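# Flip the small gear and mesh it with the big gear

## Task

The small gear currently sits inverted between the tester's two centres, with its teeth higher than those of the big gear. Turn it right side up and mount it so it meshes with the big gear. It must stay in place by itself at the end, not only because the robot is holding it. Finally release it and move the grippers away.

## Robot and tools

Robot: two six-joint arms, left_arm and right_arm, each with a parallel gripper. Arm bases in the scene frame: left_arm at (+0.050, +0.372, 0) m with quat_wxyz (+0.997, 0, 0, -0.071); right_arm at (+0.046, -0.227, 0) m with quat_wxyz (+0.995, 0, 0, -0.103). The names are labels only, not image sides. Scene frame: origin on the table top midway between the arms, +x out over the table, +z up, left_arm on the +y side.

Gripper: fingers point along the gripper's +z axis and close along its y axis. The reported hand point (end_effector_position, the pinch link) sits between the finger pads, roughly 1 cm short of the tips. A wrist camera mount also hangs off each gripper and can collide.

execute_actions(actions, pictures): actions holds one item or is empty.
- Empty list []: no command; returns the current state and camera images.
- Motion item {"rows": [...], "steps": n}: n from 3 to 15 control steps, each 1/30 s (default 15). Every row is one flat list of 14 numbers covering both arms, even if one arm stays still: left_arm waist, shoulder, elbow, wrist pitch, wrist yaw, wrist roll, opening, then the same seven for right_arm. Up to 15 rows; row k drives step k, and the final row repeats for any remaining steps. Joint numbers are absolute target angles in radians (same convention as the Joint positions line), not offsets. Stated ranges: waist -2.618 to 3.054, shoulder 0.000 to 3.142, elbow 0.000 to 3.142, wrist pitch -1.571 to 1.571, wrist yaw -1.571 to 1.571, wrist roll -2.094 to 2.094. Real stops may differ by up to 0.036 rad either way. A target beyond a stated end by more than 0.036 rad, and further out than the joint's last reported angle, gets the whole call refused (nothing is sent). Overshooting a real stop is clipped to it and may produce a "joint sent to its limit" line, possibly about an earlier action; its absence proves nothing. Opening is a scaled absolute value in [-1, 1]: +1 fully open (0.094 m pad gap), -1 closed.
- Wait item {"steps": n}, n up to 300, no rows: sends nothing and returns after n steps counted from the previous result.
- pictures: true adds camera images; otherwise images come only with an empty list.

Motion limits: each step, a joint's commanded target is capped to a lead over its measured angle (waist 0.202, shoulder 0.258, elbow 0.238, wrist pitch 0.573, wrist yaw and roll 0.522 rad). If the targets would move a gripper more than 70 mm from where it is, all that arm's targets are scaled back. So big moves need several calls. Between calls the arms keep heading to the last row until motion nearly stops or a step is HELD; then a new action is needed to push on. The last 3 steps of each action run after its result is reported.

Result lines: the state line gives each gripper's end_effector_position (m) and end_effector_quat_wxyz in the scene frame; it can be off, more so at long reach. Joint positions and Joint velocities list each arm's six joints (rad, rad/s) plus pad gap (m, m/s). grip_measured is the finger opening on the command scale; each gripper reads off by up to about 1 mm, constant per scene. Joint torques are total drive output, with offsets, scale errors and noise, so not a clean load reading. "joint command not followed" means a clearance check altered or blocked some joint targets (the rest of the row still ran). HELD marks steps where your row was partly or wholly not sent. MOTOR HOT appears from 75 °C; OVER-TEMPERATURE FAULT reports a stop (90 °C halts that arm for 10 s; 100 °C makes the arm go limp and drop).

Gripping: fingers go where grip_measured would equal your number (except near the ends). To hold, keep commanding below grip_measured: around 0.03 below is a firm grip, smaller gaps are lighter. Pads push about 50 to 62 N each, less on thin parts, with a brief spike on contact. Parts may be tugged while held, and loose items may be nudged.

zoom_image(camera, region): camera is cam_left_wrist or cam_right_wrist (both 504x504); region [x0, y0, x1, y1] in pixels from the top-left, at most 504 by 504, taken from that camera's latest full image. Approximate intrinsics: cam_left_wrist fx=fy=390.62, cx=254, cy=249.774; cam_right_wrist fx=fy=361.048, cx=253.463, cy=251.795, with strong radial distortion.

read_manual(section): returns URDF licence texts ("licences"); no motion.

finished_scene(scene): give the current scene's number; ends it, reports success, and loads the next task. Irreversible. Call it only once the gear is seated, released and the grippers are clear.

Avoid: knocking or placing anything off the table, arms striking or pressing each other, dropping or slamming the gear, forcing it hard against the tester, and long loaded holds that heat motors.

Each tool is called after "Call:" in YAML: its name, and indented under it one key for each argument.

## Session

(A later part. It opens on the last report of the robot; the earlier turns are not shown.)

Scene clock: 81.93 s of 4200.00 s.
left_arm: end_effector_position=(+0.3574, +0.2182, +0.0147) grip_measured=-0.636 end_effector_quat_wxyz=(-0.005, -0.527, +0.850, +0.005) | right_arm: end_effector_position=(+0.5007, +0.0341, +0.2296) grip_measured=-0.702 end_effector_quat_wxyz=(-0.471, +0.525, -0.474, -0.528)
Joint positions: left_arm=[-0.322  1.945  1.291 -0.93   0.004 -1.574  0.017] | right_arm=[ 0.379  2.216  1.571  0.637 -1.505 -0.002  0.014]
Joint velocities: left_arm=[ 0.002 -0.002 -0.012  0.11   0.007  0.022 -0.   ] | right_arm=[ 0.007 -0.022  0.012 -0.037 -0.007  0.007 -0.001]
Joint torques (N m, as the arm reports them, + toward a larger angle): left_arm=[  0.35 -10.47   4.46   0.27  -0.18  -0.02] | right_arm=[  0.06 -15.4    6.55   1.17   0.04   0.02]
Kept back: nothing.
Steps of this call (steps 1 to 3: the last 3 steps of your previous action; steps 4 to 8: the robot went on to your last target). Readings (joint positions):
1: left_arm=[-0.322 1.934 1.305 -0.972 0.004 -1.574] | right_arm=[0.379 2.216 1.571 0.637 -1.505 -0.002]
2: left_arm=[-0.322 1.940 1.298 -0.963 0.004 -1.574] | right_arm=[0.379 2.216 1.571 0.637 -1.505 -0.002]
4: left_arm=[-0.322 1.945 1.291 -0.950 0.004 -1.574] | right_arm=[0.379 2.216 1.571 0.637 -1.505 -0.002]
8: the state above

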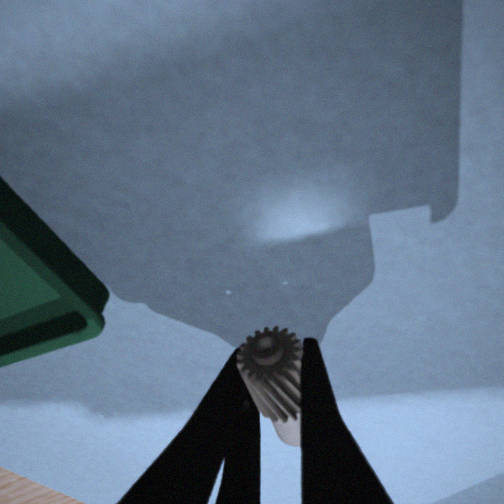

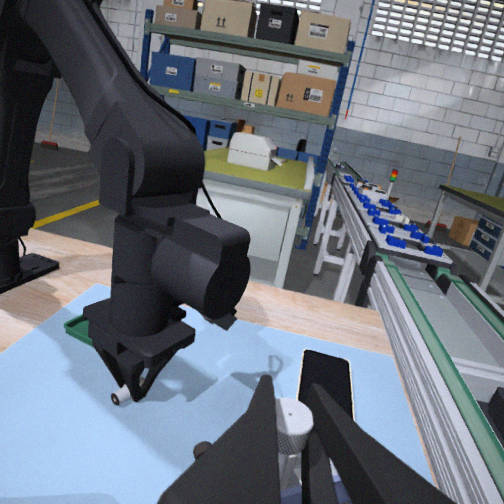

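Call:
execute_actions:
  actions:
    - {"rows":[ [-0.3156,1.949,1.284,-0.911,-0.012,-1.58,-0.665,0.380,2.191,1.575,0.642,-1.50,0.0,-0.735], [-0.3156,1.952,1.284,-0.911,-0.012,-1.58,-0.665,0.380,2.191,1.575,0.642,-1.50,0.0,-0.735], [-0.3156,1.955,1.284,-0.911,-0.012,-1.58,-0.665,0.380,2.191,1.575,0.642,-1.50,0.0,-0.735], [-0.3156,1.958,1.284,-0.911,-0.012,-1.58,-0.665,0.380,2.191,1.575,0.642,-1.50,0.0,-0.735] ],"steps":10}
  pictures: true

Scene clock: 85.43 s of 4200.00 s.
left_arm: end_effector_position=(+0.3601, +0.2169, +0.0146) grip_measured=-0.636 end_effector_quat_wxyz=(-0.002, -0.527, +0.850, -0.001) | right_arm: end_effector_position=(+0.5007, +0.0341, +0.2296) grip_measured=-0.702 end_effector_quat_wxyz=(-0.471, +0.525, -0.474, -0.528)
Joint positions: left_arm=[-0.322  1.945  1.291 -0.918  0.004 -1.574  0.017] | right_arm=[ 0.379  2.216  1.571  0.637 -1.505 -0.002  0.014]
Joint velocities: left_arm=[ 0.017 -0.002  0.007 -0.022 -0.007  0.007 -0.001] | right_arm=[-0.022 -0.012 -0.012 -0.11  -0.022 -0.037 -0.   ]
Joint torques (N m, as the arm reports them, + toward a larger angle): left_arm=[ 0.46 -9.22  4.43  0.29 -0.17 -0.01] | right_arm=[  0.07 -15.41   6.55   1.17   0.04   0.02]
Steps of this call (steps 1 to 30: the robot went on to your last target; steps 31 to 90: nothing new was sent; then 0.27 s passed at rest; steps 91 to 97: the first 7 steps of this action). Readings (joint positions):
91: left_arm=[-0.322 1.945 1.291 -0.918 0.004 -1.574] | right_arm=[0.379 2.216 1.571 0.637 -1.505 -0.002]
92: left_arm=[-0.322 1.945 1.291 -0.918 0.004 -1.574] | right_arm=[0.379 2.216 1.571 0.637 -1.505 -0.002]
94: left_arm=[-0.322 1.945 1.291 -0.918 0.004 -1.574] | right_arm=[0.379 2.216 1.571 0.637 -1.505 -0.002]
97: the state above

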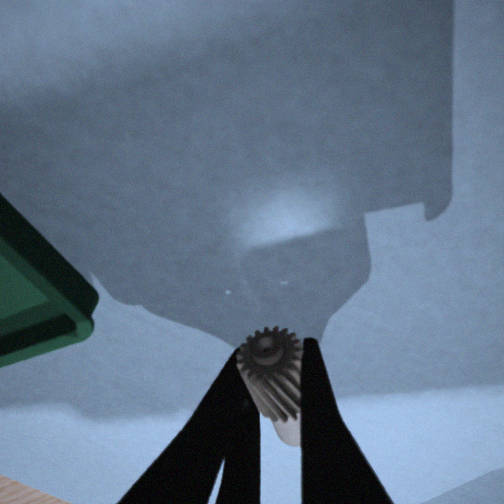

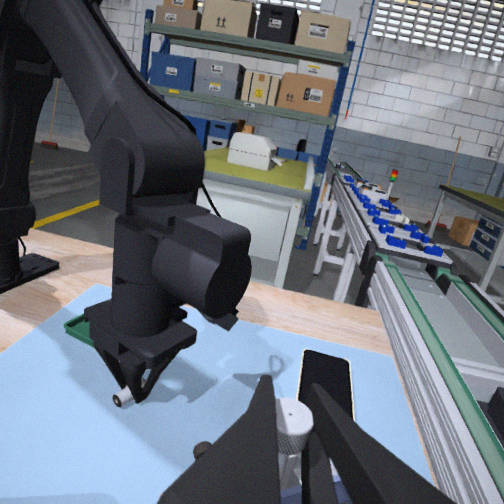

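Call:
execute_actions:
  actions:
    - {"rows":[ [-0.3156,1.961,1.284,-0.911,-0.012,-1.58,-0.665,0.380,2.191,1.575,0.642,-1.50,0.0,-0.735], [-0.3156,1.964,1.284,-0.911,-0.012,-1.58,-0.665,0.380,2.191,1.575,0.642,-1.50,0.0,-0.735], [-0.3156,1.967,1.284,-0.911,-0.012,-1.58,-0.665,0.380,2.191,1.575,0.642,-1.50,0.0,-0.735], [-0.3156,1.970,1.284,-0.911,-0.012,-1.58,-0.665,0.380,2.191,1.575,0.642,-1.50,0.0,-0.735] ],"steps":11}

Scene clock: 87.03 s of 4200.00 s.
left_arm: end_effector_position=(+0.3593, +0.2173, +0.0109) grip_measured=-0.636 end_effector_quat_wxyz=(-0.005, -0.527, +0.850, +0.004) | right_arm: end_effector_position=(+0.5007, +0.0341, +0.2296) grip_measured=-0.702 end_effector_quat_wxyz=(-0.471, +0.525, -0.474, -0.528)
Joint positions: left_arm=[-0.322  1.956  1.291 -0.917  0.004 -1.574  0.017] | right_arm=[ 0.379  2.216  1.571  0.637 -1.505 -0.002  0.014]
Joint velocities: left_arm=[ 0.002  0.027 -0.007 -0.022 -0.037 -0.051 -0.   ] | right_arm=[ 0.007 -0.007 -0.007  0.007  0.022  0.11   0.001]
Joint torques (N m, as the arm reports them, + toward a larger angle): left_arm=[ 0.32 -9.27  4.54  0.27 -0.19 -0.03] | right_arm=[  0.06 -15.41   6.54   1.18   0.03   0.02]
Steps of this call (steps 1 to 3: the last 3 steps of your previous action; steps 4 to 15: the robot went on to your last target; steps 16 to 40: nothing new was sent; steps 41 to 48: the first 8 steps of this action). Readings (joint positions):
41: left_arm=[-0.322 1.945 1.291 -0.918 0.004 -1.574] | right_arm=[0.379 2.216 1.571 0.637 -1.505 -0.002]
42: left_arm=[-0.322 1.945 1.291 -0.918 0.004 -1.574] | right_arm=[0.379 2.216 1.571 0.637 -1.505 -0.002]
44: left_arm=[-0.322 1.946 1.291 -0.918 0.004 -1.574] | right_arm=[0.379 2.216 1.571 0.637 -1.505 -0.002]
48: the state above

Call:
execute_actions:
  actions:
    - {"rows":[ [-0.3156,1.973,1.284,-0.911,-0.012,-1.58,-0.665,0.380,2.191,1.575,0.642,-1.50,0.0,-0.735], [-0.3156,1.976,1.284,-0.911,-0.012,-1.58,-0.665,0.380,2.191,1.575,0.642,-1.50,0.0,-0.735], [-0.3156,1.979,1.284,-0.911,-0.012,-1.58,-0.665,0.380,2.191,1.575,0.642,-1.50,0.0,-0.735], [-0.3156,1.982,1.284,-0.911,-0.012,-1.58,-0.665,0.380,2.191,1.575,0.642,-1.50,0.0,-0.735] ],"steps":12}
  pictures: true

Scene clock: 87.47 s of 4200.00 s.
left_arm: end_effector_position=(+0.3593, +0.2173, +0.0109) grip_measured=-0.636 end_effector_quat_wxyz=(-0.005, -0.527, +0.850, +0.004) | right_arm: end_effector_position=(+0.5007, +0.0341, +0.2296) grip_measured=-0.702 end_effector_quat_wxyz=(-0.471, +0.525, -0.474, -0.528)
Joint positions: left_arm=[-0.322  1.956  1.291 -0.917  0.004 -1.574  0.017] | right_arm=[ 0.379  2.216  1.571  0.637 -1.505 -0.002  0.014]
Joint velocities: left_arm=[-0.002  0.012 -0.012 -0.051 -0.081 -0.037 -0.   ] | right_arm=[-0.012 -0.007 -0.012  0.051 -0.037 -0.066  0.   ]
Joint torques (N m, as the arm reports them, + toward a larger angle): left_arm=[ 0.45 -8.1   4.32  0.27 -0.19 -0.04] | right_arm=[  0.07 -15.41   6.54   1.16   0.04   0.03]
Steps of this call (steps 1 to 3: the last 3 steps of your previous action; step 4: the robot went on to your last target; steps 5 to 13: the first 9 steps of this action). Readings (joint positions):
5: left_arm=[-0.322 1.956 1.291 -0.917 0.004 -1.574] | right_arm=[0.379 2.216 1.571 0.637 -1.505 -0.002]
6: left_arm=[-0.322 1.956 1.291 -0.917 0.004 -1.574] | right_arm=[0.379 2.216 1.571 0.637 -1.505 -0.002]
8: left_arm=[-0.322 1.956 1.291 -0.917 0.004 -1.574] | right_arm=[0.379 2.216 1.571 0.637 -1.505 -0.002]
12: left_arm=[-0.322 1.956 1.291 -0.917 0.004 -1.574] | right_arm=[0.379 2.216 1.571 0.637 -1.505 -0.002]
13: the state above

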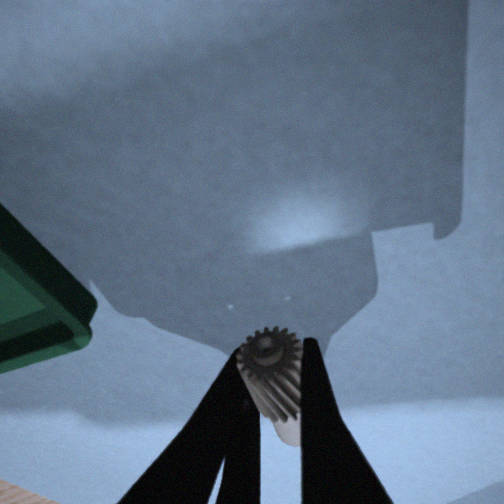

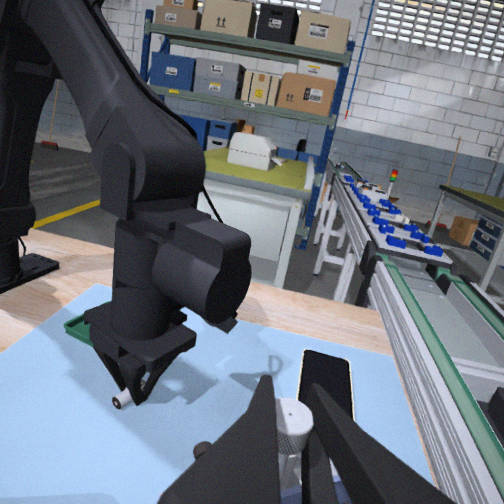

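Call:
execute_actions:
  actions:
    - {"rows":[ [-0.3156,1.960,1.290,-0.915,-0.012,-1.58,-0.55,0.380,2.191,1.575,0.642,-1.50,0.0,-0.735], [-0.3156,1.956,1.290,-0.915,-0.012,-1.58,-0.40,0.380,2.191,1.575,0.642,-1.50,0.0,-0.735], [-0.3156,1.950,1.300,-0.920,-0.012,-1.58,-0.25,0.380,2.191,1.575,0.642,-1.50,0.0,-0.735], [-0.3156,1.940,1.310,-0.930,-0.012,-1.58,-0.10,0.380,2.191,1.575,0.642,-1.50,0.0,-0.735], [-0.3156,1.930,1.318,-0.938,-0.012,-1.58,-0.10,0.380,2.191,1.575,0.642,-1.50,0.0,-0.735], [-0.3156,1.925,1.325,-0.950,-0.012,-1.57,-0.10,0.380,2.191,1.575,0.642,-1.50,0.0,-0.735], [-0.3156,1.919,1.334,-0.964,-0.012,-1.55,-0.10,0.380,2.191,1.575,0.642,-1.50,0.0,-0.735], [-0.3156,1.913,1.344,-0.980,-0.012,-1.52,-0.10,0.380,2.191,1.575,0.642,-1.50,0.0,-0.735], [-0.3156,1.907,1.354,-0.996,-0.012,-1.48,-0.10,0.380,2.191,1.575,0.642,-1.50,0.0,-0.735], [-0.3156,1.901,1.363,-1.010,-0.012,-1.43,-0.10,0.380,2.191,1.575,0.642,-1.50,0.0,-0.735], [-0.3156,1.896,1.371,-1.022,-0.012,-1.36,-0.10,0.380,2.191,1.575,0.642,-1.50,0.0,-0.735], [-0.3156,1.893,1.376,-1.030,-0.012,-1.28,-0.10,0.380,2.191,1.575,0.642,-1.50,0.0,-0.735], [-0.3200,1.893,1.376,-1.030,-0.012,-1.18,-0.10,0.380,2.191,1.575,0.642,-1.50,0.0,-0.735], [-0.3250,1.893,1.376,-1.030,-0.012,-1.07,-0.10,0.380,2.191,1.575,0.642,-1.50,0.0,-0.735], [-0.3300,1.893,1.376,-1.030,-0.012,-0.95,-0.10,0.380,2.191,1.575,0.642,-1.50,0.0,-0.735] ],"steps":15}
  pictures: true

Scene clock: 89.20 s of 4200.00 s.
left_arm: end_effector_position=(+0.3601, +0.2169, +0.0283) grip_measured=-0.102 end_effector_quat_wxyz=(-0.004, -0.478, +0.878, +0.003) | right_arm: end_effector_position=(+0.5007, +0.0341, +0.2296) grip_measured=-0.702 end_effector_quat_wxyz=(-0.471, +0.525, -0.474, -0.528)
Joint positions: left_arm=[-0.322  1.932  1.332 -0.98   0.004 -1.462  0.042] | right_arm=[ 0.379  2.216  1.571  0.637 -1.505 -0.002  0.014]
Joint velocities: left_arm=[-0.002 -0.203  0.266 -0.227 -0.066  1.179 -0.   ] | right_arm=[-0.002 -0.002  0.017 -0.11  -0.066 -0.037  0.001]
Joint torques (N m, as the arm reports them, + toward a larger angle): left_arm=[  0.5  -13.29   6.88   0.05  -0.19   0.05] | right_arm=[  0.05 -15.42   6.55   1.17   0.05   0.02]
Steps of this call (steps 1 to 3: the last 3 steps of your previous action; steps 4 to 15: the robot went on to your last target; steps 16 to 40: nothing new was sent; steps 41 to 52: the first 12 steps of this action). Readings (joint positions):
41: left_arm=[-0.322 1.956 1.291 -0.917 0.004 -1.574] | right_arm=[0.379 2.216 1.571 0.637 -1.505 -0.002]
42: left_arm=[-0.322 1.956 1.291 -0.917 0.004 -1.574] | right_arm=[0.379 2.216 1.571 0.637 -1.505 -0.002]
44: left_arm=[-0.322 1.956 1.291 -0.933 0.004 -1.574] | right_arm=[0.379 2.216 1.571 0.637 -1.505 -0.002]
48: left_arm=[-0.322 1.951 1.297 -0.948 0.004 -1.564] | right_arm=[0.379 2.216 1.571 0.637 -1.505 -0.002]
52: the state above

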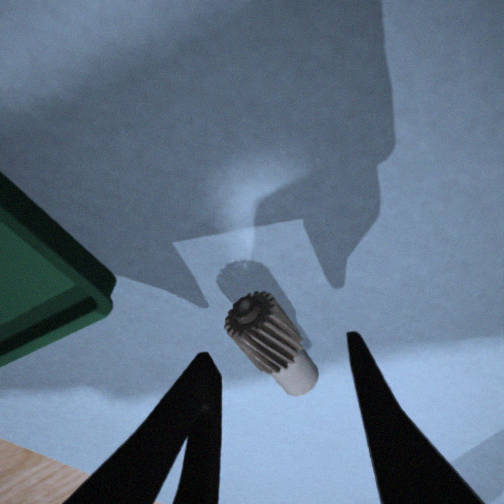

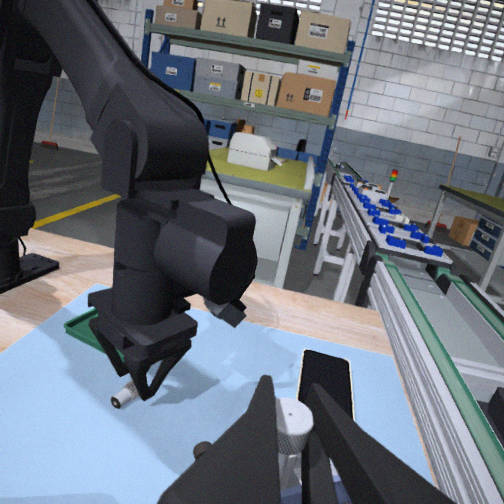

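Call:
execute_actions:
  actions:
    - {"rows":[ [-0.3350,1.893,1.376,-1.030,-0.012,-0.82,-0.10,0.380,2.191,1.575,0.642,-1.50,0.0,-0.735], [-0.3400,1.893,1.376,-1.030,-0.012,-0.69,-0.10,0.380,2.191,1.575,0.642,-1.50,0.0,-0.735], [-0.3450,1.893,1.376,-1.030,-0.012,-0.56,-0.10,0.380,2.191,1.575,0.642,-1.50,0.0,-0.735], [-0.3500,1.893,1.376,-1.030,-0.012,-0.43,-0.10,0.380,2.191,1.575,0.642,-1.50,0.0,-0.735], [-0.3540,1.893,1.376,-1.030,-0.012,-0.30,-0.10,0.380,2.191,1.575,0.642,-1.50,0.0,-0.735], [-0.3560,1.893,1.376,-1.030,-0.012,-0.17,-0.10,0.380,2.191,1.575,0.642,-1.50,0.0,-0.735], [-0.3560,1.893,1.376,-1.030,-0.012,-0.04,-0.10,0.380,2.191,1.575,0.642,-1.50,0.0,-0.735], [-0.3560,1.893,1.376,-1.030,-0.012,0.09,-0.10,0.380,2.191,1.575,0.642,-1.50,0.0,-0.735], [-0.3560,1.893,1.376,-1.030,-0.012,0.22,-0.10,0.380,2.191,1.575,0.642,-1.50,0.0,-0.735], [-0.3560,1.893,1.376,-1.030,-0.012,0.35,-0.10,0.380,2.191,1.575,0.642,-1.50,0.0,-0.735], [-0.3560,1.893,1.376,-1.030,-0.012,0.48,-0.10,0.380,2.191,1.575,0.642,-1.50,0.0,-0.735], [-0.3560,1.893,1.376,-1.030,-0.012,0.61,-0.10,0.380,2.191,1.575,0.642,-1.50,0.0,-0.735], [-0.3560,1.893,1.376,-1.030,-0.012,0.74,-0.10,0.380,2.191,1.575,0.642,-1.50,0.0,-0.735], [-0.3560,1.893,1.376,-1.030,-0.012,0.87,-0.10,0.380,2.191,1.575,0.642,-1.50,0.0,-0.735], [-0.3560,1.893,1.376,-1.030,-0.012,1.00,-0.10,0.380,2.191,1.575,0.642,-1.50,0.0,-0.735] ],"steps":15}

Call:
execute_actions:
  actions:
    - {"rows":[ [-0.3560,1.893,1.376,-1.030,-0.012,1.12,-0.10,0.380,2.191,1.575,0.642,-1.50,0.0,-0.735], [-0.3560,1.893,1.376,-1.030,-0.012,1.23,-0.10,0.380,2.191,1.575,0.642,-1.50,0.0,-0.735], [-0.3560,1.893,1.376,-1.030,-0.012,1.33,-0.10,0.380,2.191,1.575,0.642,-1.50,0.0,-0.735], [-0.3560,1.893,1.376,-1.030,-0.012,1.41,-0.10,0.380,2.191,1.575,0.642,-1.50,0.0,-0.735], [-0.3560,1.893,1.376,-1.030,-0.012,1.48,-0.10,0.380,2.191,1.575,0.642,-1.50,0.0,-0.735], [-0.3560,1.893,1.376,-1.030,-0.012,1.53,-0.10,0.380,2.191,1.575,0.642,-1.50,0.0,-0.735], [-0.3560,1.893,1.376,-1.030,-0.012,1.56,-0.10,0.380,2.191,1.575,0.642,-1.50,0.0,-0.735], [-0.3560,1.893,1.376,-1.030,-0.012,1.575,-0.10,0.380,2.191,1.575,0.642,-1.50,0.0,-0.735] ],"steps":15}
  pictures: true

Scene clock: 90.10 s of 4200.00 s.
left_arm: end_effector_position=(+0.3561, +0.2088, +0.0414) grip_measured=-0.102 end_effector_quat_wxyz=(-0.000, +0.245, +0.969, +0.000) | right_arm: end_effector_position=(+0.5007, +0.0341, +0.2296) grip_measured=-0.702 end_effector_quat_wxyz=(-0.471, +0.525, -0.474, -0.528)
Joint positions: left_arm=[-0.351  1.909  1.355 -1.018 -0.001  0.003  0.042] | right_arm=[ 0.379  2.216  1.571  0.637 -1.505 -0.002  0.014]
Joint velocities: left_arm=[-0.027 -0.002 -0.007 -0.022 -0.051  2.791 -0.   ] | right_arm=[-0.017 -0.007  0.002  0.007 -0.066 -0.037 -0.   ]
Joint torques (N m, as the arm reports them, + toward a larger angle): left_arm=[ -0.54 -11.93   6.41   0.1   -0.13   0.01] | right_arm=[  0.06 -15.4    6.55   1.17   0.04   0.02]
Steps of this call (steps 1 to 3: the last 3 steps of your previous action; steps 4 to 15: the robot went on to your last target; steps 16 to 27: the first 12 steps of this action). Readings (joint positions):
16: left_arm=[-0.322 1.909 1.355 -1.016 0.003 -0.954] | right_arm=[0.379 2.216 1.571 0.637 -1.505 -0.002]
17: left_arm=[-0.323 1.909 1.355 -1.016 0.002 -0.909] | right_arm=[0.379 2.216 1.571 0.637 -1.505 -0.002]
19: left_arm=[-0.328 1.909 1.355 -1.017 0.001 -0.772] | right_arm=[0.379 2.216 1.571 0.637 -1.505 -0.002]
23: left_arm=[-0.346 1.909 1.355 -1.017 -0.000 -0.392] | right_arm=[0.379 2.216 1.571 0.637 -1.505 -0.002]
27: the state above

Scene clock: 90.60 s of 4200.00 s.
left_arm: end_effector_position=(+0.3566, +0.2097, +0.0414) grip_measured=-0.102 end_effector_quat_wxyz=(-0.002, +0.803, +0.596, +0.003) | right_arm: end_effector_position=(+0.5007, +0.0341, +0.2296) grip_measured=-0.702 end_effector_quat_wxyz=(-0.471, +0.525, -0.474, -0.528)
Joint positions: left_arm=[-0.351  1.909  1.355 -1.018 -0.007  1.372  0.042] | right_arm=[ 0.379  2.216  1.571  0.637 -1.505 -0.002  0.014]
Joint velocities: left_arm=[-0.002 -0.012  0.007  0.066  0.022  1.311  0.001] | right_arm=[-0.037  0.007 -0.007 -0.066  0.066  0.022  0.   ]
Joint torques (N m, as the arm reports them, + toward a larger angle): left_arm=[ -0.29 -12.06   6.5    0.08  -0.09   0.06] | right_arm=[  0.03 -15.39   6.55   1.18   0.04   0.03]
Steps of this call (steps 1 to 3: the last 3 steps of your previous action; steps 4 to 15: the first 12 steps of this action). Readings (joint positions):
4: left_arm=[-0.351 1.909 1.355 -1.018 -0.003 0.397] | right_arm=[0.379 2.216 1.571 0.637 -1.505 -0.002]
5: left_arm=[-0.351 1.909 1.355 -1.018 -0.003 0.496] | right_arm=[0.379 2.216 1.571 0.637 -1.505 -0.002]
7: left_arm=[-0.351 1.909 1.355 -1.018 -0.004 0.693] | right_arm=[0.379 2.216 1.571 0.637 -1.505 -0.002]
11: left_arm=[-0.351 1.909 1.355 -1.018 -0.005 1.088] | right_arm=[0.379 2.216 1.571 0.637 -1.505 -0.002]
15: the state above

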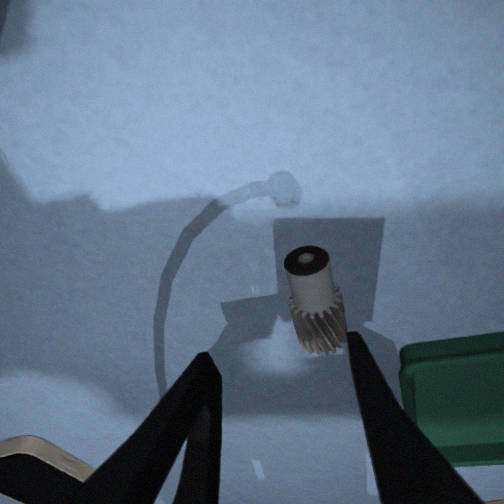

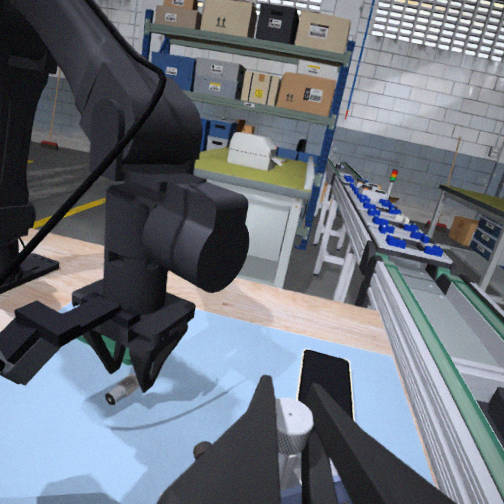

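Call:
execute_actions:
  actions:
    - {"steps":12}
  pictures: true

Scene clock: 91.00 s of 4200.00 s.
left_arm: end_effector_position=(+0.3567, +0.2099, +0.0414) grip_measured=-0.102 end_effector_quat_wxyz=(-0.002, +0.854, +0.520, +0.003) | right_arm: end_effector_position=(+0.5007, +0.0341, +0.2296) grip_measured=-0.702 end_effector_quat_wxyz=(-0.471, +0.525, -0.474, -0.528)
Joint positions: left_arm=[-0.351  1.909  1.355 -1.018 -0.008  1.555  0.042] | right_arm=[ 0.379  2.216  1.571  0.637 -1.505 -0.002  0.014]
Joint velocities: left_arm=[-0.017 -0.007 -0.002  0.081 -0.007  0.154  0.   ] | right_arm=[-0.007 -0.017 -0.012  0.007 -0.051  0.022 -0.   ]
Joint torques (N m, as the arm reports them, + toward a larger angle): left_arm=[ -0.38 -11.99   6.35   0.11  -0.07   0.1 ] | right_arm=[  0.05 -15.42   6.55   1.17   0.04   0.03]
Kept back: nothing.
Steps of this call (steps 1 to 3: the last 3 steps of your previous action; steps 4 to 12: the robot went on to your last target). Readings (joint positions):
1: left_arm=[-0.351 1.909 1.355 -1.018 -0.007 1.412] | right_arm=[0.379 2.216 1.571 0.637 -1.505 -0.002]
2: left_arm=[-0.351 1.909 1.355 -1.018 -0.007 1.443] | right_arm=[0.379 2.216 1.571 0.637 -1.505 -0.002]
4: left_arm=[-0.351 1.909 1.355 -1.018 -0.007 1.489] | right_arm=[0.379 2.216 1.571 0.637 -1.505 -0.002]
8: left_arm=[-0.351 1.909 1.355 -1.018 -0.007 1.536] | right_arm=[0.379 2.216 1.571 0.637 -1.505 -0.002]
12: the state above

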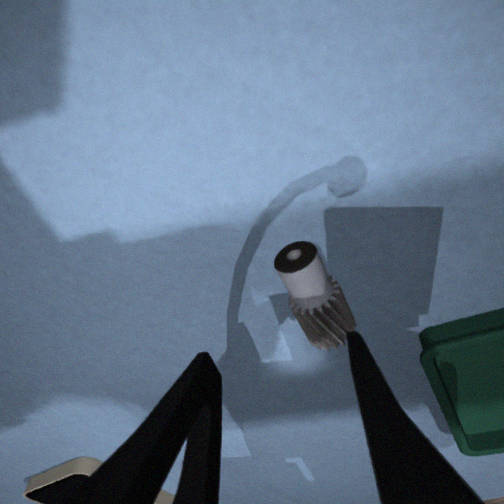

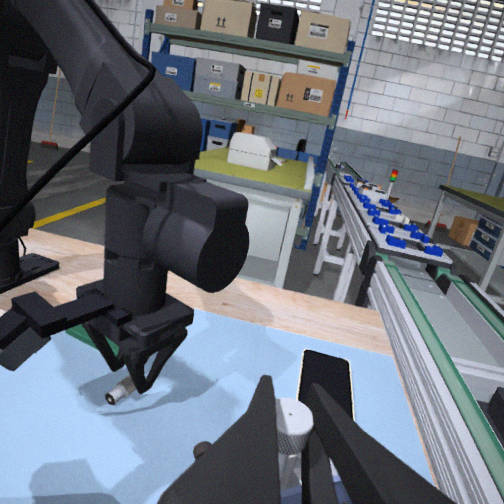

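Call:
execute_actions:
  actions:
    - {"rows":[ [-0.3560,1.890,1.345,-1.010,-0.012,1.54,-0.15,0.380,2.191,1.575,0.642,-1.50,0.0,-0.735], [-0.3560,1.886,1.335,-1.003,-0.012,1.51,-0.20,0.380,2.191,1.575,0.642,-1.50,0.0,-0.735], [-0.3560,1.881,1.323,-0.996,-0.012,1.48,-0.25,0.380,2.191,1.575,0.642,-1.50,0.0,-0.735], [-0.3560,1.875,1.309,-0.988,-0.012,1.45,-0.25,0.380,2.191,1.575,0.642,-1.50,0.0,-0.735], [-0.3560,1.869,1.295,-0.980,-0.012,1.42,-0.25,0.380,2.191,1.575,0.642,-1.50,0.0,-0.735], [-0.3560,1.863,1.281,-0.972,-0.012,1.40,-0.25,0.380,2.191,1.575,0.642,-1.50,0.0,-0.735], [-0.3560,1.857,1.267,-0.964,-0.012,1.385,-0.25,0.380,2.191,1.575,0.642,-1.50,0.0,-0.735], [-0.3560,1.852,1.255,-0.956,-0.012,1.38,-0.25,0.380,2.191,1.575,0.642,-1.50,0.0,-0.735], [-0.3560,1.847,1.245,-0.950,-0.012,1.38,-0.25,0.380,2.191,1.575,0.642,-1.50,0.0,-0.735], [-0.3560,1.844,1.2375,-0.945,-0.012,1.38,-0.25,0.380,2.191,1.575,0.642,-1.50,0.0,-0.735] ],"steps":15}

Call:
execute_actions:
  actions:
    - {"steps":8}
  pictures: true

Scene clock: 92.20 s of 4200.00 s.
left_arm: end_effector_position=(+0.3404, +0.2186, +0.0296) grip_measured=-0.248 end_effector_quat_wxyz=(-0.009, +0.815, +0.579, -0.000) | right_arm: end_effector_position=(+0.5007, +0.0341, +0.2296) grip_measured=-0.702 end_effector_quat_wxyz=(-0.471, +0.525, -0.474, -0.528)
Joint positions: left_arm=[-0.351  1.872  1.255 -0.97  -0.008  1.414  0.035] | right_arm=[ 0.379  2.216  1.571  0.637 -1.505 -0.002  0.014]
Joint velocities: left_arm=[ 0.002 -0.037 -0.129  0.081 -0.022 -0.242  0.   ] | right_arm=[ 0.002  0.022  0.002  0.007 -0.037 -0.007 -0.001]
Joint torques (N m, as the arm reports them, + toward a larger angle): left_arm=[ -0.34 -12.59   4.63   0.35  -0.07  -0.06] | right_arm=[  0.07 -15.42   6.58   1.16   0.04   0.03]
Steps of this call (steps 1 to 24: the robot went on to your last target; steps 25 to 36: the first 12 steps of this action). Readings (joint positions):
25: left_arm=[-0.351 1.909 1.355 -1.017 -0.008 1.565] | right_arm=[0.379 2.216 1.571 0.637 -1.505 -0.002]
26: left_arm=[-0.351 1.909 1.355 -1.017 -0.008 1.557] | right_arm=[0.379 2.216 1.571 0.637 -1.505 -0.002]
28: left_arm=[-0.351 1.906 1.347 -1.006 -0.008 1.528] | right_arm=[0.379 2.216 1.571 0.637 -1.505 -0.002]
32: left_arm=[-0.351 1.885 1.296 -0.983 -0.008 1.454] | right_arm=[0.379 2.216 1.571 0.637 -1.505 -0.002]
36: the state above

Scene clock: 92.47 s of 4200.00 s.
left_arm: end_effector_position=(+0.3428, +0.2173, +0.0289) grip_measured=-0.248 end_effector_quat_wxyz=(-0.003, +0.808, +0.589, +0.003) | right_arm: end_effector_position=(+0.5007, +0.0341, +0.2296) grip_measured=-0.702 end_effector_quat_wxyz=(-0.471, +0.525, -0.474, -0.528)
Joint positions: left_arm=[-0.351  1.871  1.252 -0.955 -0.008  1.391  0.035] | right_arm=[ 0.379  2.216  1.571  0.637 -1.505 -0.002  0.014]
Joint velocities: left_arm=[-0.002 -0.007  0.007 -0.022 -0.081 -0.007  0.001] | right_arm=[ 0.002 -0.002  0.007 -0.051 -0.007  0.022  0.   ]
Joint torques (N m, as the arm reports them, + toward a larger angle): left_arm=[ -0.4  -12.6    4.09   0.29  -0.07  -0.06] | right_arm=[  0.08 -15.4    6.53   1.17   0.04   0.03]
Kept back: nothing.
Steps of this call (steps 1 to 3: the last 3 steps of your previous action; steps 4 to 8: the robot went on to your last target). Readings (joint positions):
1: left_arm=[-0.351 1.871 1.252 -0.969 -0.008 1.408] | right_arm=[0.379 2.216 1.571 0.637 -1.505 -0.002]
2: left_arm=[-0.351 1.871 1.252 -0.967 -0.008 1.404] | right_arm=[0.379 2.216 1.571 0.637 -1.505 -0.002]
4: left_arm=[-0.351 1.871 1.252 -0.961 -0.008 1.397] | right_arm=[0.379 2.216 1.571 0.637 -1.505 -0.002]
8: the state above

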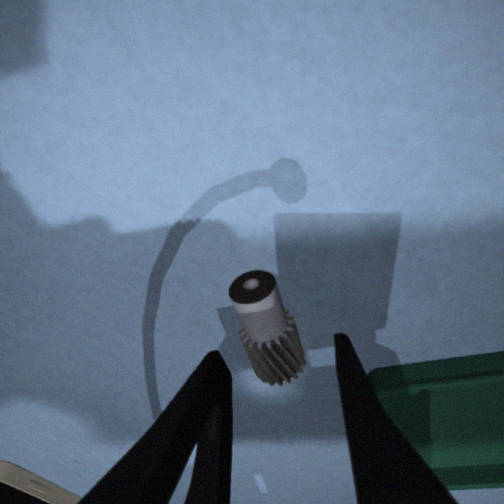

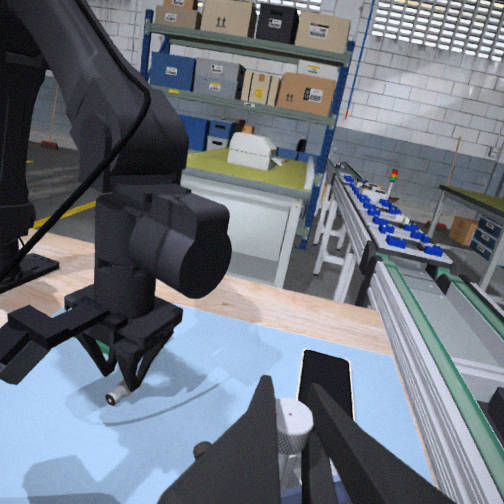

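Call:
zoom_image:
  camera: "cam_left_wrist"
  region: [180, 240, 380, 440]

Region (180, 240, 380, 440) of cam_left_wrist's 504x504 image, scaled by 2.520, with more detail than that image has.

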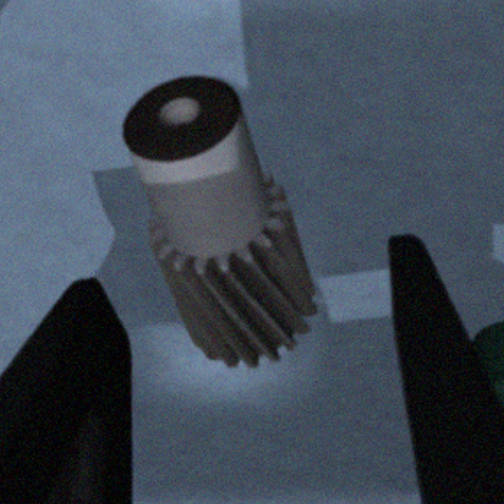

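Call:
execute_actions:
  actions:
    - {"rows":[ [-0.3590,1.870,1.2375,-0.945,-0.012,1.36,-0.25,0.380,2.191,1.575,0.642,-1.50,0.0,-0.735], [-0.3620,1.878,1.236,-0.940,-0.012,1.33,-0.25,0.380,2.191,1.575,0.642,-1.50,0.0,-0.735], [-0.3645,1.882,1.233,-0.933,-0.012,1.30,-0.25,0.380,2.191,1.575,0.642,-1.50,0.0,-0.735], [-0.3660,1.886,1.229,-0.925,-0.012,1.28,-0.25,0.380,2.191,1.575,0.642,-1.50,0.0,-0.735], [-0.3660,1.890,1.224,-0.915,-0.012,1.28,-0.25,0.380,2.191,1.575,0.642,-1.50,0.0,-0.735], [-0.3660,1.894,1.219,-0.905,-0.012,1.28,-0.25,0.380,2.191,1.575,0.642,-1.50,0.0,-0.735], [-0.3660,1.898,1.214,-0.895,-0.012,1.28,-0.25,0.380,2.191,1.575,0.642,-1.50,0.0,-0.735], [-0.3660,1.901,1.209,-0.887,-0.012,1.28,-0.25,0.380,2.191,1.575,0.642,-1.50,0.0,-0.735], [-0.3660,1.903,1.206,-0.881,-0.012,1.28,-0.25,0.380,2.191,1.575,0.642,-1.50,0.0,-0.735] ],"steps":15}

Call:
execute_actions:
  actions:
    - {"steps":8}
  pictures: true

Scene clock: 93.87 s of 4200.00 s.
left_arm: end_effector_position=(+0.3434, +0.2148, +0.0169) grip_measured=-0.248 end_effector_quat_wxyz=(+0.000, +0.782, +0.623, +0.005) | right_arm: end_effector_position=(+0.5007, +0.0341, +0.2296) grip_measured=-0.702 end_effector_quat_wxyz=(-0.471, +0.525, -0.474, -0.528)
Joint positions: left_arm=[-0.357  1.888  1.223 -0.901 -0.008  1.297  0.035] | right_arm=[ 0.379  2.216  1.571  0.637 -1.505 -0.002  0.014]
Joint velocities: left_arm=[-0.002  0.081 -0.071  0.007  0.081 -0.095  0.001] | right_arm=[-0.017 -0.017  0.007 -0.022 -0.051  0.051  0.   ]
Joint torques (N m, as the arm reports them, + toward a larger angle): left_arm=[-0.65 -9.11  4.02  0.26 -0.09 -0.07] | right_arm=[  0.08 -15.4    6.55   1.17   0.04   0.02]
Steps of this call (steps 1 to 30: the robot went on to your last target; steps 31 to 42: the first 12 steps of this action). Readings (joint positions):
31: left_arm=[-0.351 1.871 1.252 -0.951 -0.008 1.383] | right_arm=[0.379 2.216 1.571 0.637 -1.505 -0.002]
32: left_arm=[-0.351 1.871 1.252 -0.951 -0.008 1.376] | right_arm=[0.379 2.216 1.571 0.637 -1.505 -0.002]
34: left_arm=[-0.352 1.871 1.252 -0.947 -0.008 1.349] | right_arm=[0.379 2.216 1.571 0.637 -1.505 -0.002]
38: left_arm=[-0.356 1.873 1.238 -0.921 -0.008 1.312] | right_arm=[0.379 2.216 1.571 0.637 -1.505 -0.002]
42: the state above

Scene clock: 94.13 s of 4200.00 s.
left_arm: end_effector_position=(+0.3444, +0.2142, +0.0149) grip_measured=-0.248 end_effector_quat_wxyz=(+0.002, +0.779, +0.627, +0.005) | right_arm: end_effector_position=(+0.5007, +0.0341, +0.2296) grip_measured=-0.702 end_effector_quat_wxyz=(-0.471, +0.525, -0.474, -0.528)
Joint positions: left_arm=[-0.357  1.892  1.22  -0.89  -0.008  1.288  0.035] | right_arm=[ 0.379  2.216  1.571  0.637 -1.505 -0.002  0.014]
Joint velocities: left_arm=[-0.002 -0.012 -0.002  0.095  0.037  0.022 -0.001] | right_arm=[-0.007 -0.007 -0.007  0.007 -0.095 -0.022 -0.001]
Joint torques (N m, as the arm reports them, + toward a larger angle): left_arm=[-0.61 -8.92  3.99  0.3  -0.08 -0.04] | right_arm=[  0.04 -15.41   6.55   1.17   0.03   0.02]
Kept back: nothing.
Steps of this call (steps 1 to 3: the last 3 steps of your previous action; steps 4 to 8: the robot went on to your last target). Readings (joint positions):
1: left_arm=[-0.357 1.891 1.221 -0.899 -0.008 1.294] | right_arm=[0.379 2.216 1.571 0.637 -1.505 -0.002]
2: left_arm=[-0.357 1.892 1.220 -0.898 -0.008 1.293] | right_arm=[0.379 2.216 1.571 0.637 -1.505 -0.002]
4: left_arm=[-0.357 1.892 1.220 -0.895 -0.008 1.291] | right_arm=[0.379 2.216 1.571 0.637 -1.505 -0.002]
8: the state above

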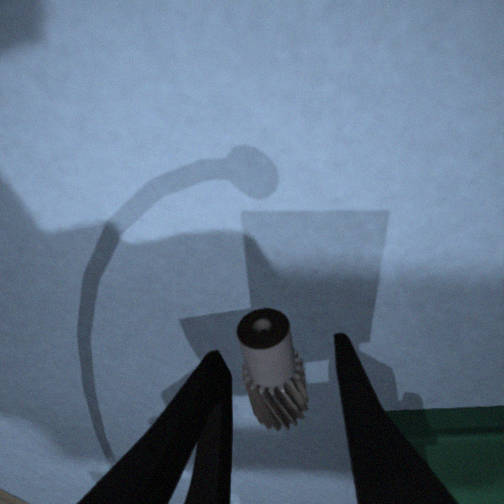

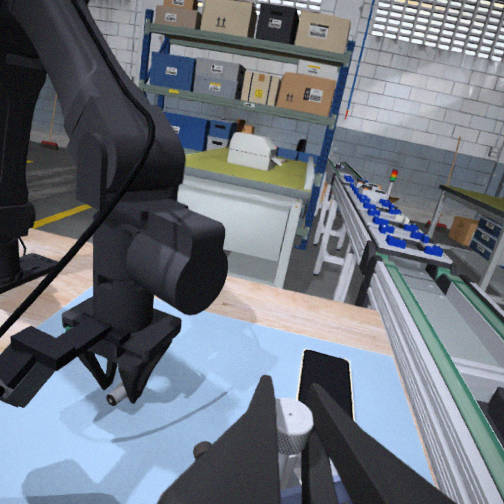

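Call:
zoom_image:
  camera: "cam_left_wrist"
  region: [180, 290, 380, 490]

Call:
zoom_image:
  camera: "cam_right_wrist"
  region: [70, 330, 190, 430]

Region (180, 290, 380, 490) of cam_left_wrist's 504x504 image, scaled by 2.520, with more detail than that image has.

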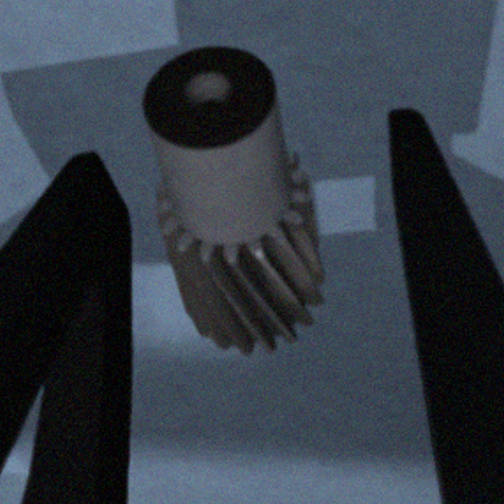

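Region (70, 330, 190, 430) of cam_right_wrist's 504x504 image, scaled by 4.200, with more detail than that image has.

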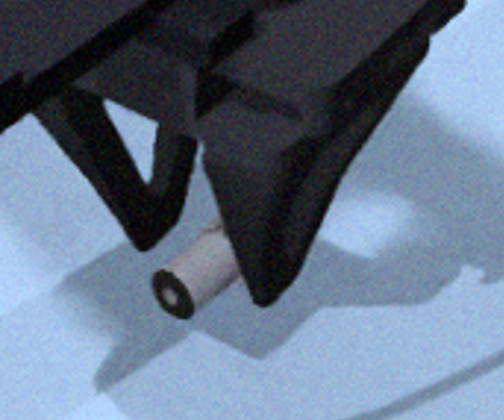

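Call:
execute_actions:
  actions:
    - {"rows":[ [-0.3550,1.906,1.206,-0.881,-0.012,1.28,-0.25,0.380,2.191,1.575,0.642,-1.50,0.0,-0.735], [-0.3480,1.909,1.206,-0.881,-0.012,1.28,-0.25,0.380,2.191,1.575,0.642,-1.50,0.0,-0.735], [-0.3440,1.912,1.206,-0.881,-0.012,1.28,-0.25,0.380,2.191,1.575,0.642,-1.50,0.0,-0.735], [-0.3420,1.912,1.206,-0.881,-0.012,1.28,-0.30,0.380,2.191,1.575,0.642,-1.50,0.0,-0.735], [-0.3420,1.912,1.206,-0.881,-0.012,1.28,-0.38,0.380,2.191,1.575,0.642,-1.50,0.0,-0.735], [-0.3420,1.912,1.206,-0.881,-0.012,1.28,-0.45,0.380,2.191,1.575,0.642,-1.50,0.0,-0.735], [-0.3420,1.912,1.206,-0.881,-0.012,1.28,-0.50,0.380,2.191,1.575,0.642,-1.50,0.0,-0.735] ],"steps":11}
  pictures: true

Scene clock: 95.17 s of 4200.00 s.
left_arm: end_effector_position=(+0.3458, +0.2155, +0.0150) grip_measured=-0.492 end_effector_quat_wxyz=(+0.003, +0.777, +0.630, +0.006) | right_arm: end_effector_position=(+0.5007, +0.0341, +0.2296) grip_measured=-0.702 end_effector_quat_wxyz=(-0.471, +0.525, -0.474, -0.528)
Joint positions: left_arm=[-0.352  1.892  1.22  -0.888 -0.008  1.286  0.024] | right_arm=[ 0.379  2.216  1.571  0.637 -1.505 -0.002  0.014]
Joint velocities: left_arm=[ 0.037  0.002 -0.002 -0.081 -0.022 -0.037 -0.013] | right_arm=[-0.017 -0.007 -0.012  0.095 -0.051 -0.022 -0.001]
Joint torques (N m, as the arm reports them, + toward a larger angle): left_arm=[ 0.61 -8.09  3.92  0.28 -0.06 -0.05] | right_arm=[  0.05 -15.41   6.54   1.18   0.05   0.02]
Steps of this call (steps 1 to 23: the robot went on to your last target; steps 24 to 31: the first 8 steps of this action). Readings (joint positions):
24: left_arm=[-0.357 1.892 1.220 -0.888 -0.008 1.286] | right_arm=[0.379 2.216 1.571 0.637 -1.505 -0.002]
25: left_arm=[-0.357 1.892 1.220 -0.888 -0.008 1.286] | right_arm=[0.379 2.216 1.571 0.637 -1.505 -0.002]
27: left_arm=[-0.357 1.892 1.220 -0.888 -0.008 1.286] | right_arm=[0.379 2.216 1.571 0.637 -1.505 -0.002]
31: the state above

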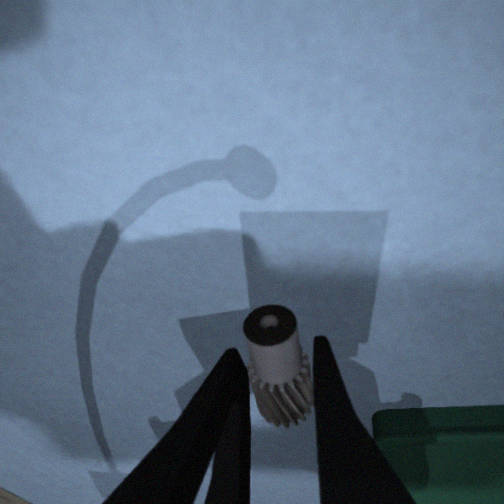

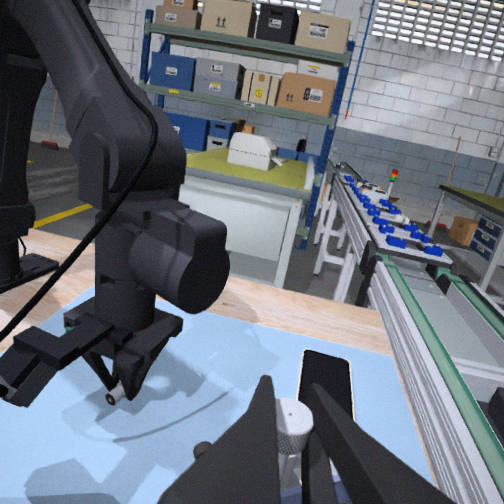

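Call:
execute_actions:
  actions:
    - {"rows":[ [-0.3420,1.912,1.206,-0.881,-0.012,1.28,-0.50,0.380,2.191,1.575,0.642,-1.50,0.0,-0.735] ],"steps":5}

Scene clock: 95.33 s of 4200.00 s.
left_arm: end_effector_position=(+0.3460, +0.2159, +0.0150) grip_measured=-0.498 end_effector_quat_wxyz=(+0.003, +0.777, +0.630, +0.006) | right_arm: end_effector_position=(+0.5007, +0.0341, +0.2296) grip_measured=-0.702 end_effector_quat_wxyz=(-0.471, +0.525, -0.474, -0.528)
Joint positions: left_arm=[-0.351  1.892  1.22  -0.888 -0.009  1.286  0.024] | right_arm=[ 0.379  2.216  1.571  0.637 -1.505 -0.002  0.014]
Joint velocities: left_arm=[-0.012 -0.002  0.012  0.007  0.037 -0.037  0.001] | right_arm=[ 0.027 -0.002  0.012  0.051 -0.022  0.007 -0.001]
Joint torques (N m, as the arm reports them, + toward a larger angle): left_arm=[ 0.57 -7.94  3.89  0.3  -0.05 -0.05] | right_arm=[  0.06 -15.42   6.55   1.17   0.04   0.03]
Steps of this call (steps 1 to 3: the last 3 steps of your previous action; steps 4 to 5: the first 2 steps of this action). Readings (joint positions):
4: left_arm=[-0.351 1.892 1.220 -0.888 -0.009 1.286] | right_arm=[0.379 2.216 1.571 0.637 -1.505 -0.002]
5: the state above

Call:
execute_actions:
  actions:
    - {"rows":[ [-0.3420,1.900,1.235,-0.881,-0.012,1.28,-0.50,0.380,2.191,1.575,0.642,-1.50,0.0,-0.735], [-0.3420,1.902,1.246,-0.881,-0.012,1.28,-0.50,0.380,2.191,1.575,0.642,-1.50,0.0,-0.735], [-0.3420,1.905,1.251,-0.881,-0.012,1.28,-0.50,0.380,2.191,1.575,0.642,-1.50,0.0,-0.735], [-0.3420,1.909,1.256,-0.881,-0.012,1.28,-0.50,0.380,2.191,1.575,0.642,-1.50,0.0,-0.735], [-0.3420,1.913,1.261,-0.881,-0.012,1.28,-0.50,0.380,2.191,1.575,0.642,-1.50,0.0,-0.735], [-0.3420,1.917,1.266,-0.881,-0.012,1.28,-0.50,0.380,2.191,1.575,0.642,-1.50,0.0,-0.735], [-0.3420,1.921,1.271,-0.881,-0.012,1.28,-0.50,0.380,2.191,1.575,0.642,-1.50,0.0,-0.735], [-0.3420,1.925,1.275,-0.881,-0.012,1.28,-0.50,0.380,2.191,1.575,0.642,-1.50,0.0,-0.735], [-0.3420,1.928,1.278,-0.881,-0.012,1.28,-0.50,0.380,2.191,1.575,0.642,-1.50,0.0,-0.735], [-0.3420,1.930,1.278,-0.881,-0.012,1.28,-0.50,0.380,2.191,1.575,0.642,-1.50,0.0,-0.735] ],"steps":15}
  pictures: true

Scene clock: 96.40 s of 4200.00 s.
left_arm: end_effector_position=(+0.3551, +0.2110, +0.0159) grip_measured=-0.498 end_effector_quat_wxyz=(+0.011, +0.777, +0.630, +0.009) | right_arm: end_effector_position=(+0.5007, +0.0341, +0.2296) grip_measured=-0.702 end_effector_quat_wxyz=(-0.471, +0.525, -0.474, -0.528)
Joint positions: left_arm=[-0.351  1.913  1.252 -0.883 -0.009  1.286  0.024] | right_arm=[ 0.379  2.216  1.571  0.637 -1.505 -0.002  0.014]
Joint velocities: left_arm=[0.002 0.032 0.012 0.022 0.007 0.007 0.   ] | right_arm=[-0.012 -0.002 -0.017  0.066 -0.11  -0.007  0.   ]
Joint torques (N m, as the arm reports them, + toward a larger angle): left_arm=[ 0.68 -8.84  6.58  0.2  -0.13 -0.02] | right_arm=[  0.07 -15.43   6.56   1.17   0.04   0.02]
Steps of this call (steps 1 to 3: the last 3 steps of your previous action; steps 4 to 15: the robot went on to your last target; steps 16 to 20: nothing new was sent; steps 21 to 32: the first 12 steps of this action). Readings (joint positions):
21: left_arm=[-0.351 1.892 1.220 -0.888 -0.009 1.286] | right_arm=[0.379 2.216 1.571 0.637 -1.505 -0.002]
22: left_arm=[-0.351 1.892 1.220 -0.888 -0.009 1.286] | right_arm=[0.379 2.216 1.571 0.637 -1.505 -0.002]
24: left_arm=[-0.351 1.892 1.220 -0.888 -0.009 1.286] | right_arm=[0.379 2.216 1.571 0.637 -1.505 -0.002]
28: left_arm=[-0.351 1.902 1.238 -0.888 -0.009 1.286] | right_arm=[0.379 2.216 1.571 0.637 -1.505 -0.002]
32: the state above

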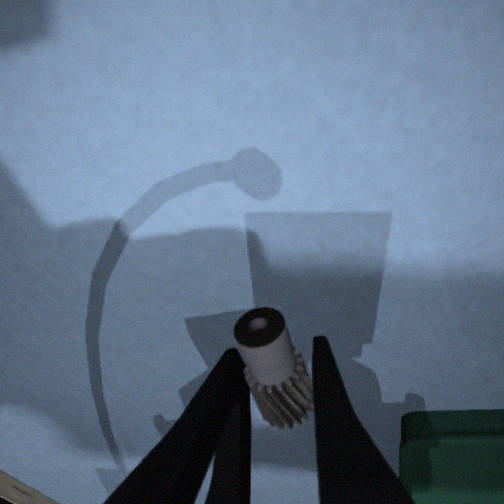

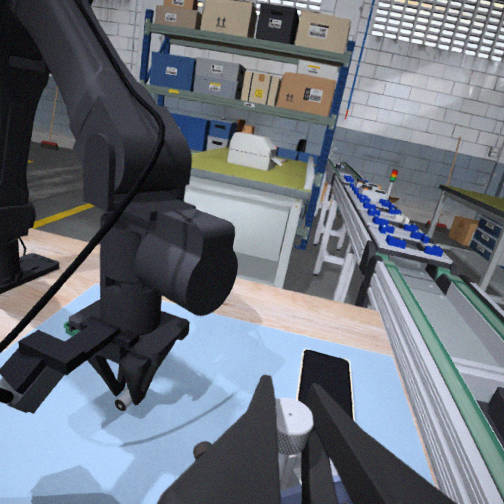

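Call:
execute_actions:
  actions:
    - {"rows":[ [-0.3420,1.933,1.278,-0.890,-0.012,1.28,-0.50,0.380,2.191,1.575,0.642,-1.50,0.0,-0.735], [-0.3420,1.936,1.278,-0.900,-0.012,1.28,-0.50,0.380,2.191,1.575,0.642,-1.50,0.0,-0.735], [-0.3420,1.939,1.278,-0.908,-0.012,1.28,-0.50,0.380,2.191,1.575,0.642,-1.50,0.0,-0.735], [-0.3420,1.942,1.278,-0.910,-0.012,1.28,-0.50,0.380,2.191,1.575,0.642,-1.50,0.0,-0.735] ],"steps":11}

Scene clock: 96.87 s of 4200.00 s.
left_arm: end_effector_position=(+0.3524, +0.2124, +0.0117) grip_measured=-0.498 end_effector_quat_wxyz=(+0.001, +0.777, +0.630, +0.005) | right_arm: end_effector_position=(+0.5007, +0.0341, +0.2296) grip_measured=-0.702 end_effector_quat_wxyz=(-0.471, +0.525, -0.474, -0.528)
Joint positions: left_arm=[-0.351  1.926  1.252 -0.89  -0.009  1.286  0.024] | right_arm=[ 0.379  2.216  1.571  0.637 -1.505 -0.002  0.014]
Joint velocities: left_arm=[-0.007  0.061 -0.002 -0.051  0.051 -0.081  0.   ] | right_arm=[-0.007 -0.022 -0.007 -0.081  0.007  0.066  0.001]
Joint torques (N m, as the arm reports them, + toward a larger angle): left_arm=[ 0.49 -8.89  6.54  0.08 -0.04 -0.07] | right_arm=[  0.06 -15.4    6.53   1.17   0.05   0.02]
Steps of this call (steps 1 to 3: the last 3 steps of your previous action; steps 4 to 6: the robot went on to your last target; steps 7 to 14: the first 8 steps of this action). Readings (joint positions):
7: left_arm=[-0.351 1.915 1.252 -0.883 -0.009 1.286] | right_arm=[0.379 2.216 1.571 0.637 -1.505 -0.002]
8: left_arm=[-0.351 1.915 1.252 -0.883 -0.009 1.286] | right_arm=[0.379 2.216 1.571 0.637 -1.505 -0.002]
10: left_arm=[-0.351 1.916 1.252 -0.885 -0.009 1.286] | right_arm=[0.379 2.216 1.571 0.637 -1.505 -0.002]
14: the state above

Call:
execute_actions:
  actions:
    - {"rows":[ [-0.3450,1.928,1.265,-0.895,-0.012,1.28,-0.54,0.380,2.191,1.575,0.642,-1.50,0.0,-0.735], [-0.3450,1.928,1.265,-0.895,-0.012,1.28,-0.58,0.380,2.191,1.575,0.642,-1.50,0.0,-0.735], [-0.3450,1.928,1.265,-0.895,-0.012,1.28,-0.61,0.380,2.191,1.575,0.642,-1.50,0.0,-0.735], [-0.3450,1.928,1.265,-0.895,-0.012,1.28,-0.63,0.380,2.191,1.575,0.642,-1.50,0.0,-0.735], [-0.3450,1.928,1.265,-0.895,-0.012,1.28,-0.65,0.380,2.191,1.575,0.642,-1.50,0.0,-0.735], [-0.3450,1.928,1.265,-0.895,-0.012,1.28,-0.665,0.380,2.191,1.575,0.642,-1.50,0.0,-0.735] ],"steps":12}
  pictures: true

Scene clock: 97.40 s of 4200.00 s.
left_arm: end_effector_position=(+0.3514, +0.2129, +0.0107) grip_measured=-0.642 end_effector_quat_wxyz=(-0.001, +0.777, +0.630, +0.004) | right_arm: end_effector_position=(+0.5007, +0.0341, +0.2296) grip_measured=-0.702 end_effector_quat_wxyz=(-0.471, +0.525, -0.474, -0.528)
Joint positions: left_arm=[-0.351  1.929  1.252 -0.893 -0.009  1.286  0.017] | right_arm=[ 0.379  2.216  1.571  0.637 -1.505 -0.002  0.014]
Joint velocities: left_arm=[-0.007  0.007  0.007  0.022  0.022  0.037  0.   ] | right_arm=[ 0.012 -0.002 -0.002 -0.081 -0.022  0.051  0.   ]
Joint torques (N m, as the arm reports them, + toward a larger angle): left_arm=[  0.36 -10.39   5.81   0.19  -0.06  -0.08] | right_arm=[  0.05 -15.41   6.56   1.17   0.04   0.02]
Steps of this call (steps 1 to 3: the last 3 steps of your previous action; steps 4 to 7: the robot went on to your last target; steps 8 to 16: the first 9 steps of this action). Readings (joint positions):
8: left_arm=[-0.351 1.929 1.252 -0.893 -0.009 1.286] | right_arm=[0.379 2.216 1.571 0.637 -1.505 -0.002]
9: left_arm=[-0.351 1.929 1.252 -0.893 -0.009 1.286] | right_arm=[0.379 2.216 1.571 0.637 -1.505 -0.002]
11: left_arm=[-0.351 1.929 1.252 -0.893 -0.009 1.286] | right_arm=[0.379 2.216 1.571 0.637 -1.505 -0.002]
15: left_arm=[-0.351 1.929 1.252 -0.893 -0.009 1.286] | right_arm=[0.379 2.216 1.571 0.637 -1.505 -0.002]
16: the state above

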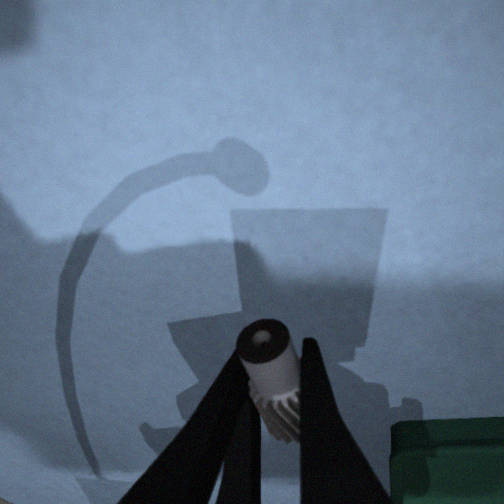

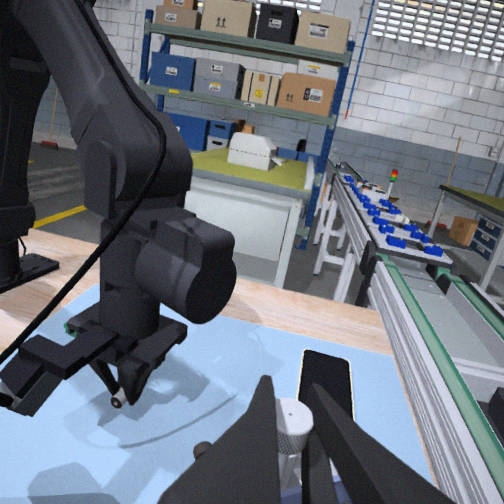

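Call:
zoom_image:
  camera: "cam_left_wrist"
  region: [190, 300, 370, 480]

Region (190, 300, 370, 480) of cam_left_wrist's 504x504 image, scaled by 2.800, with more detail than that image has.

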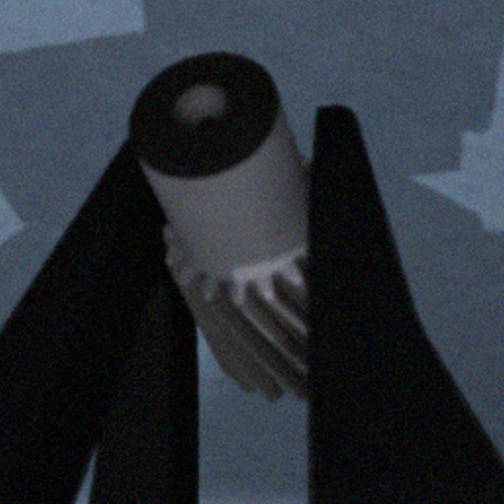

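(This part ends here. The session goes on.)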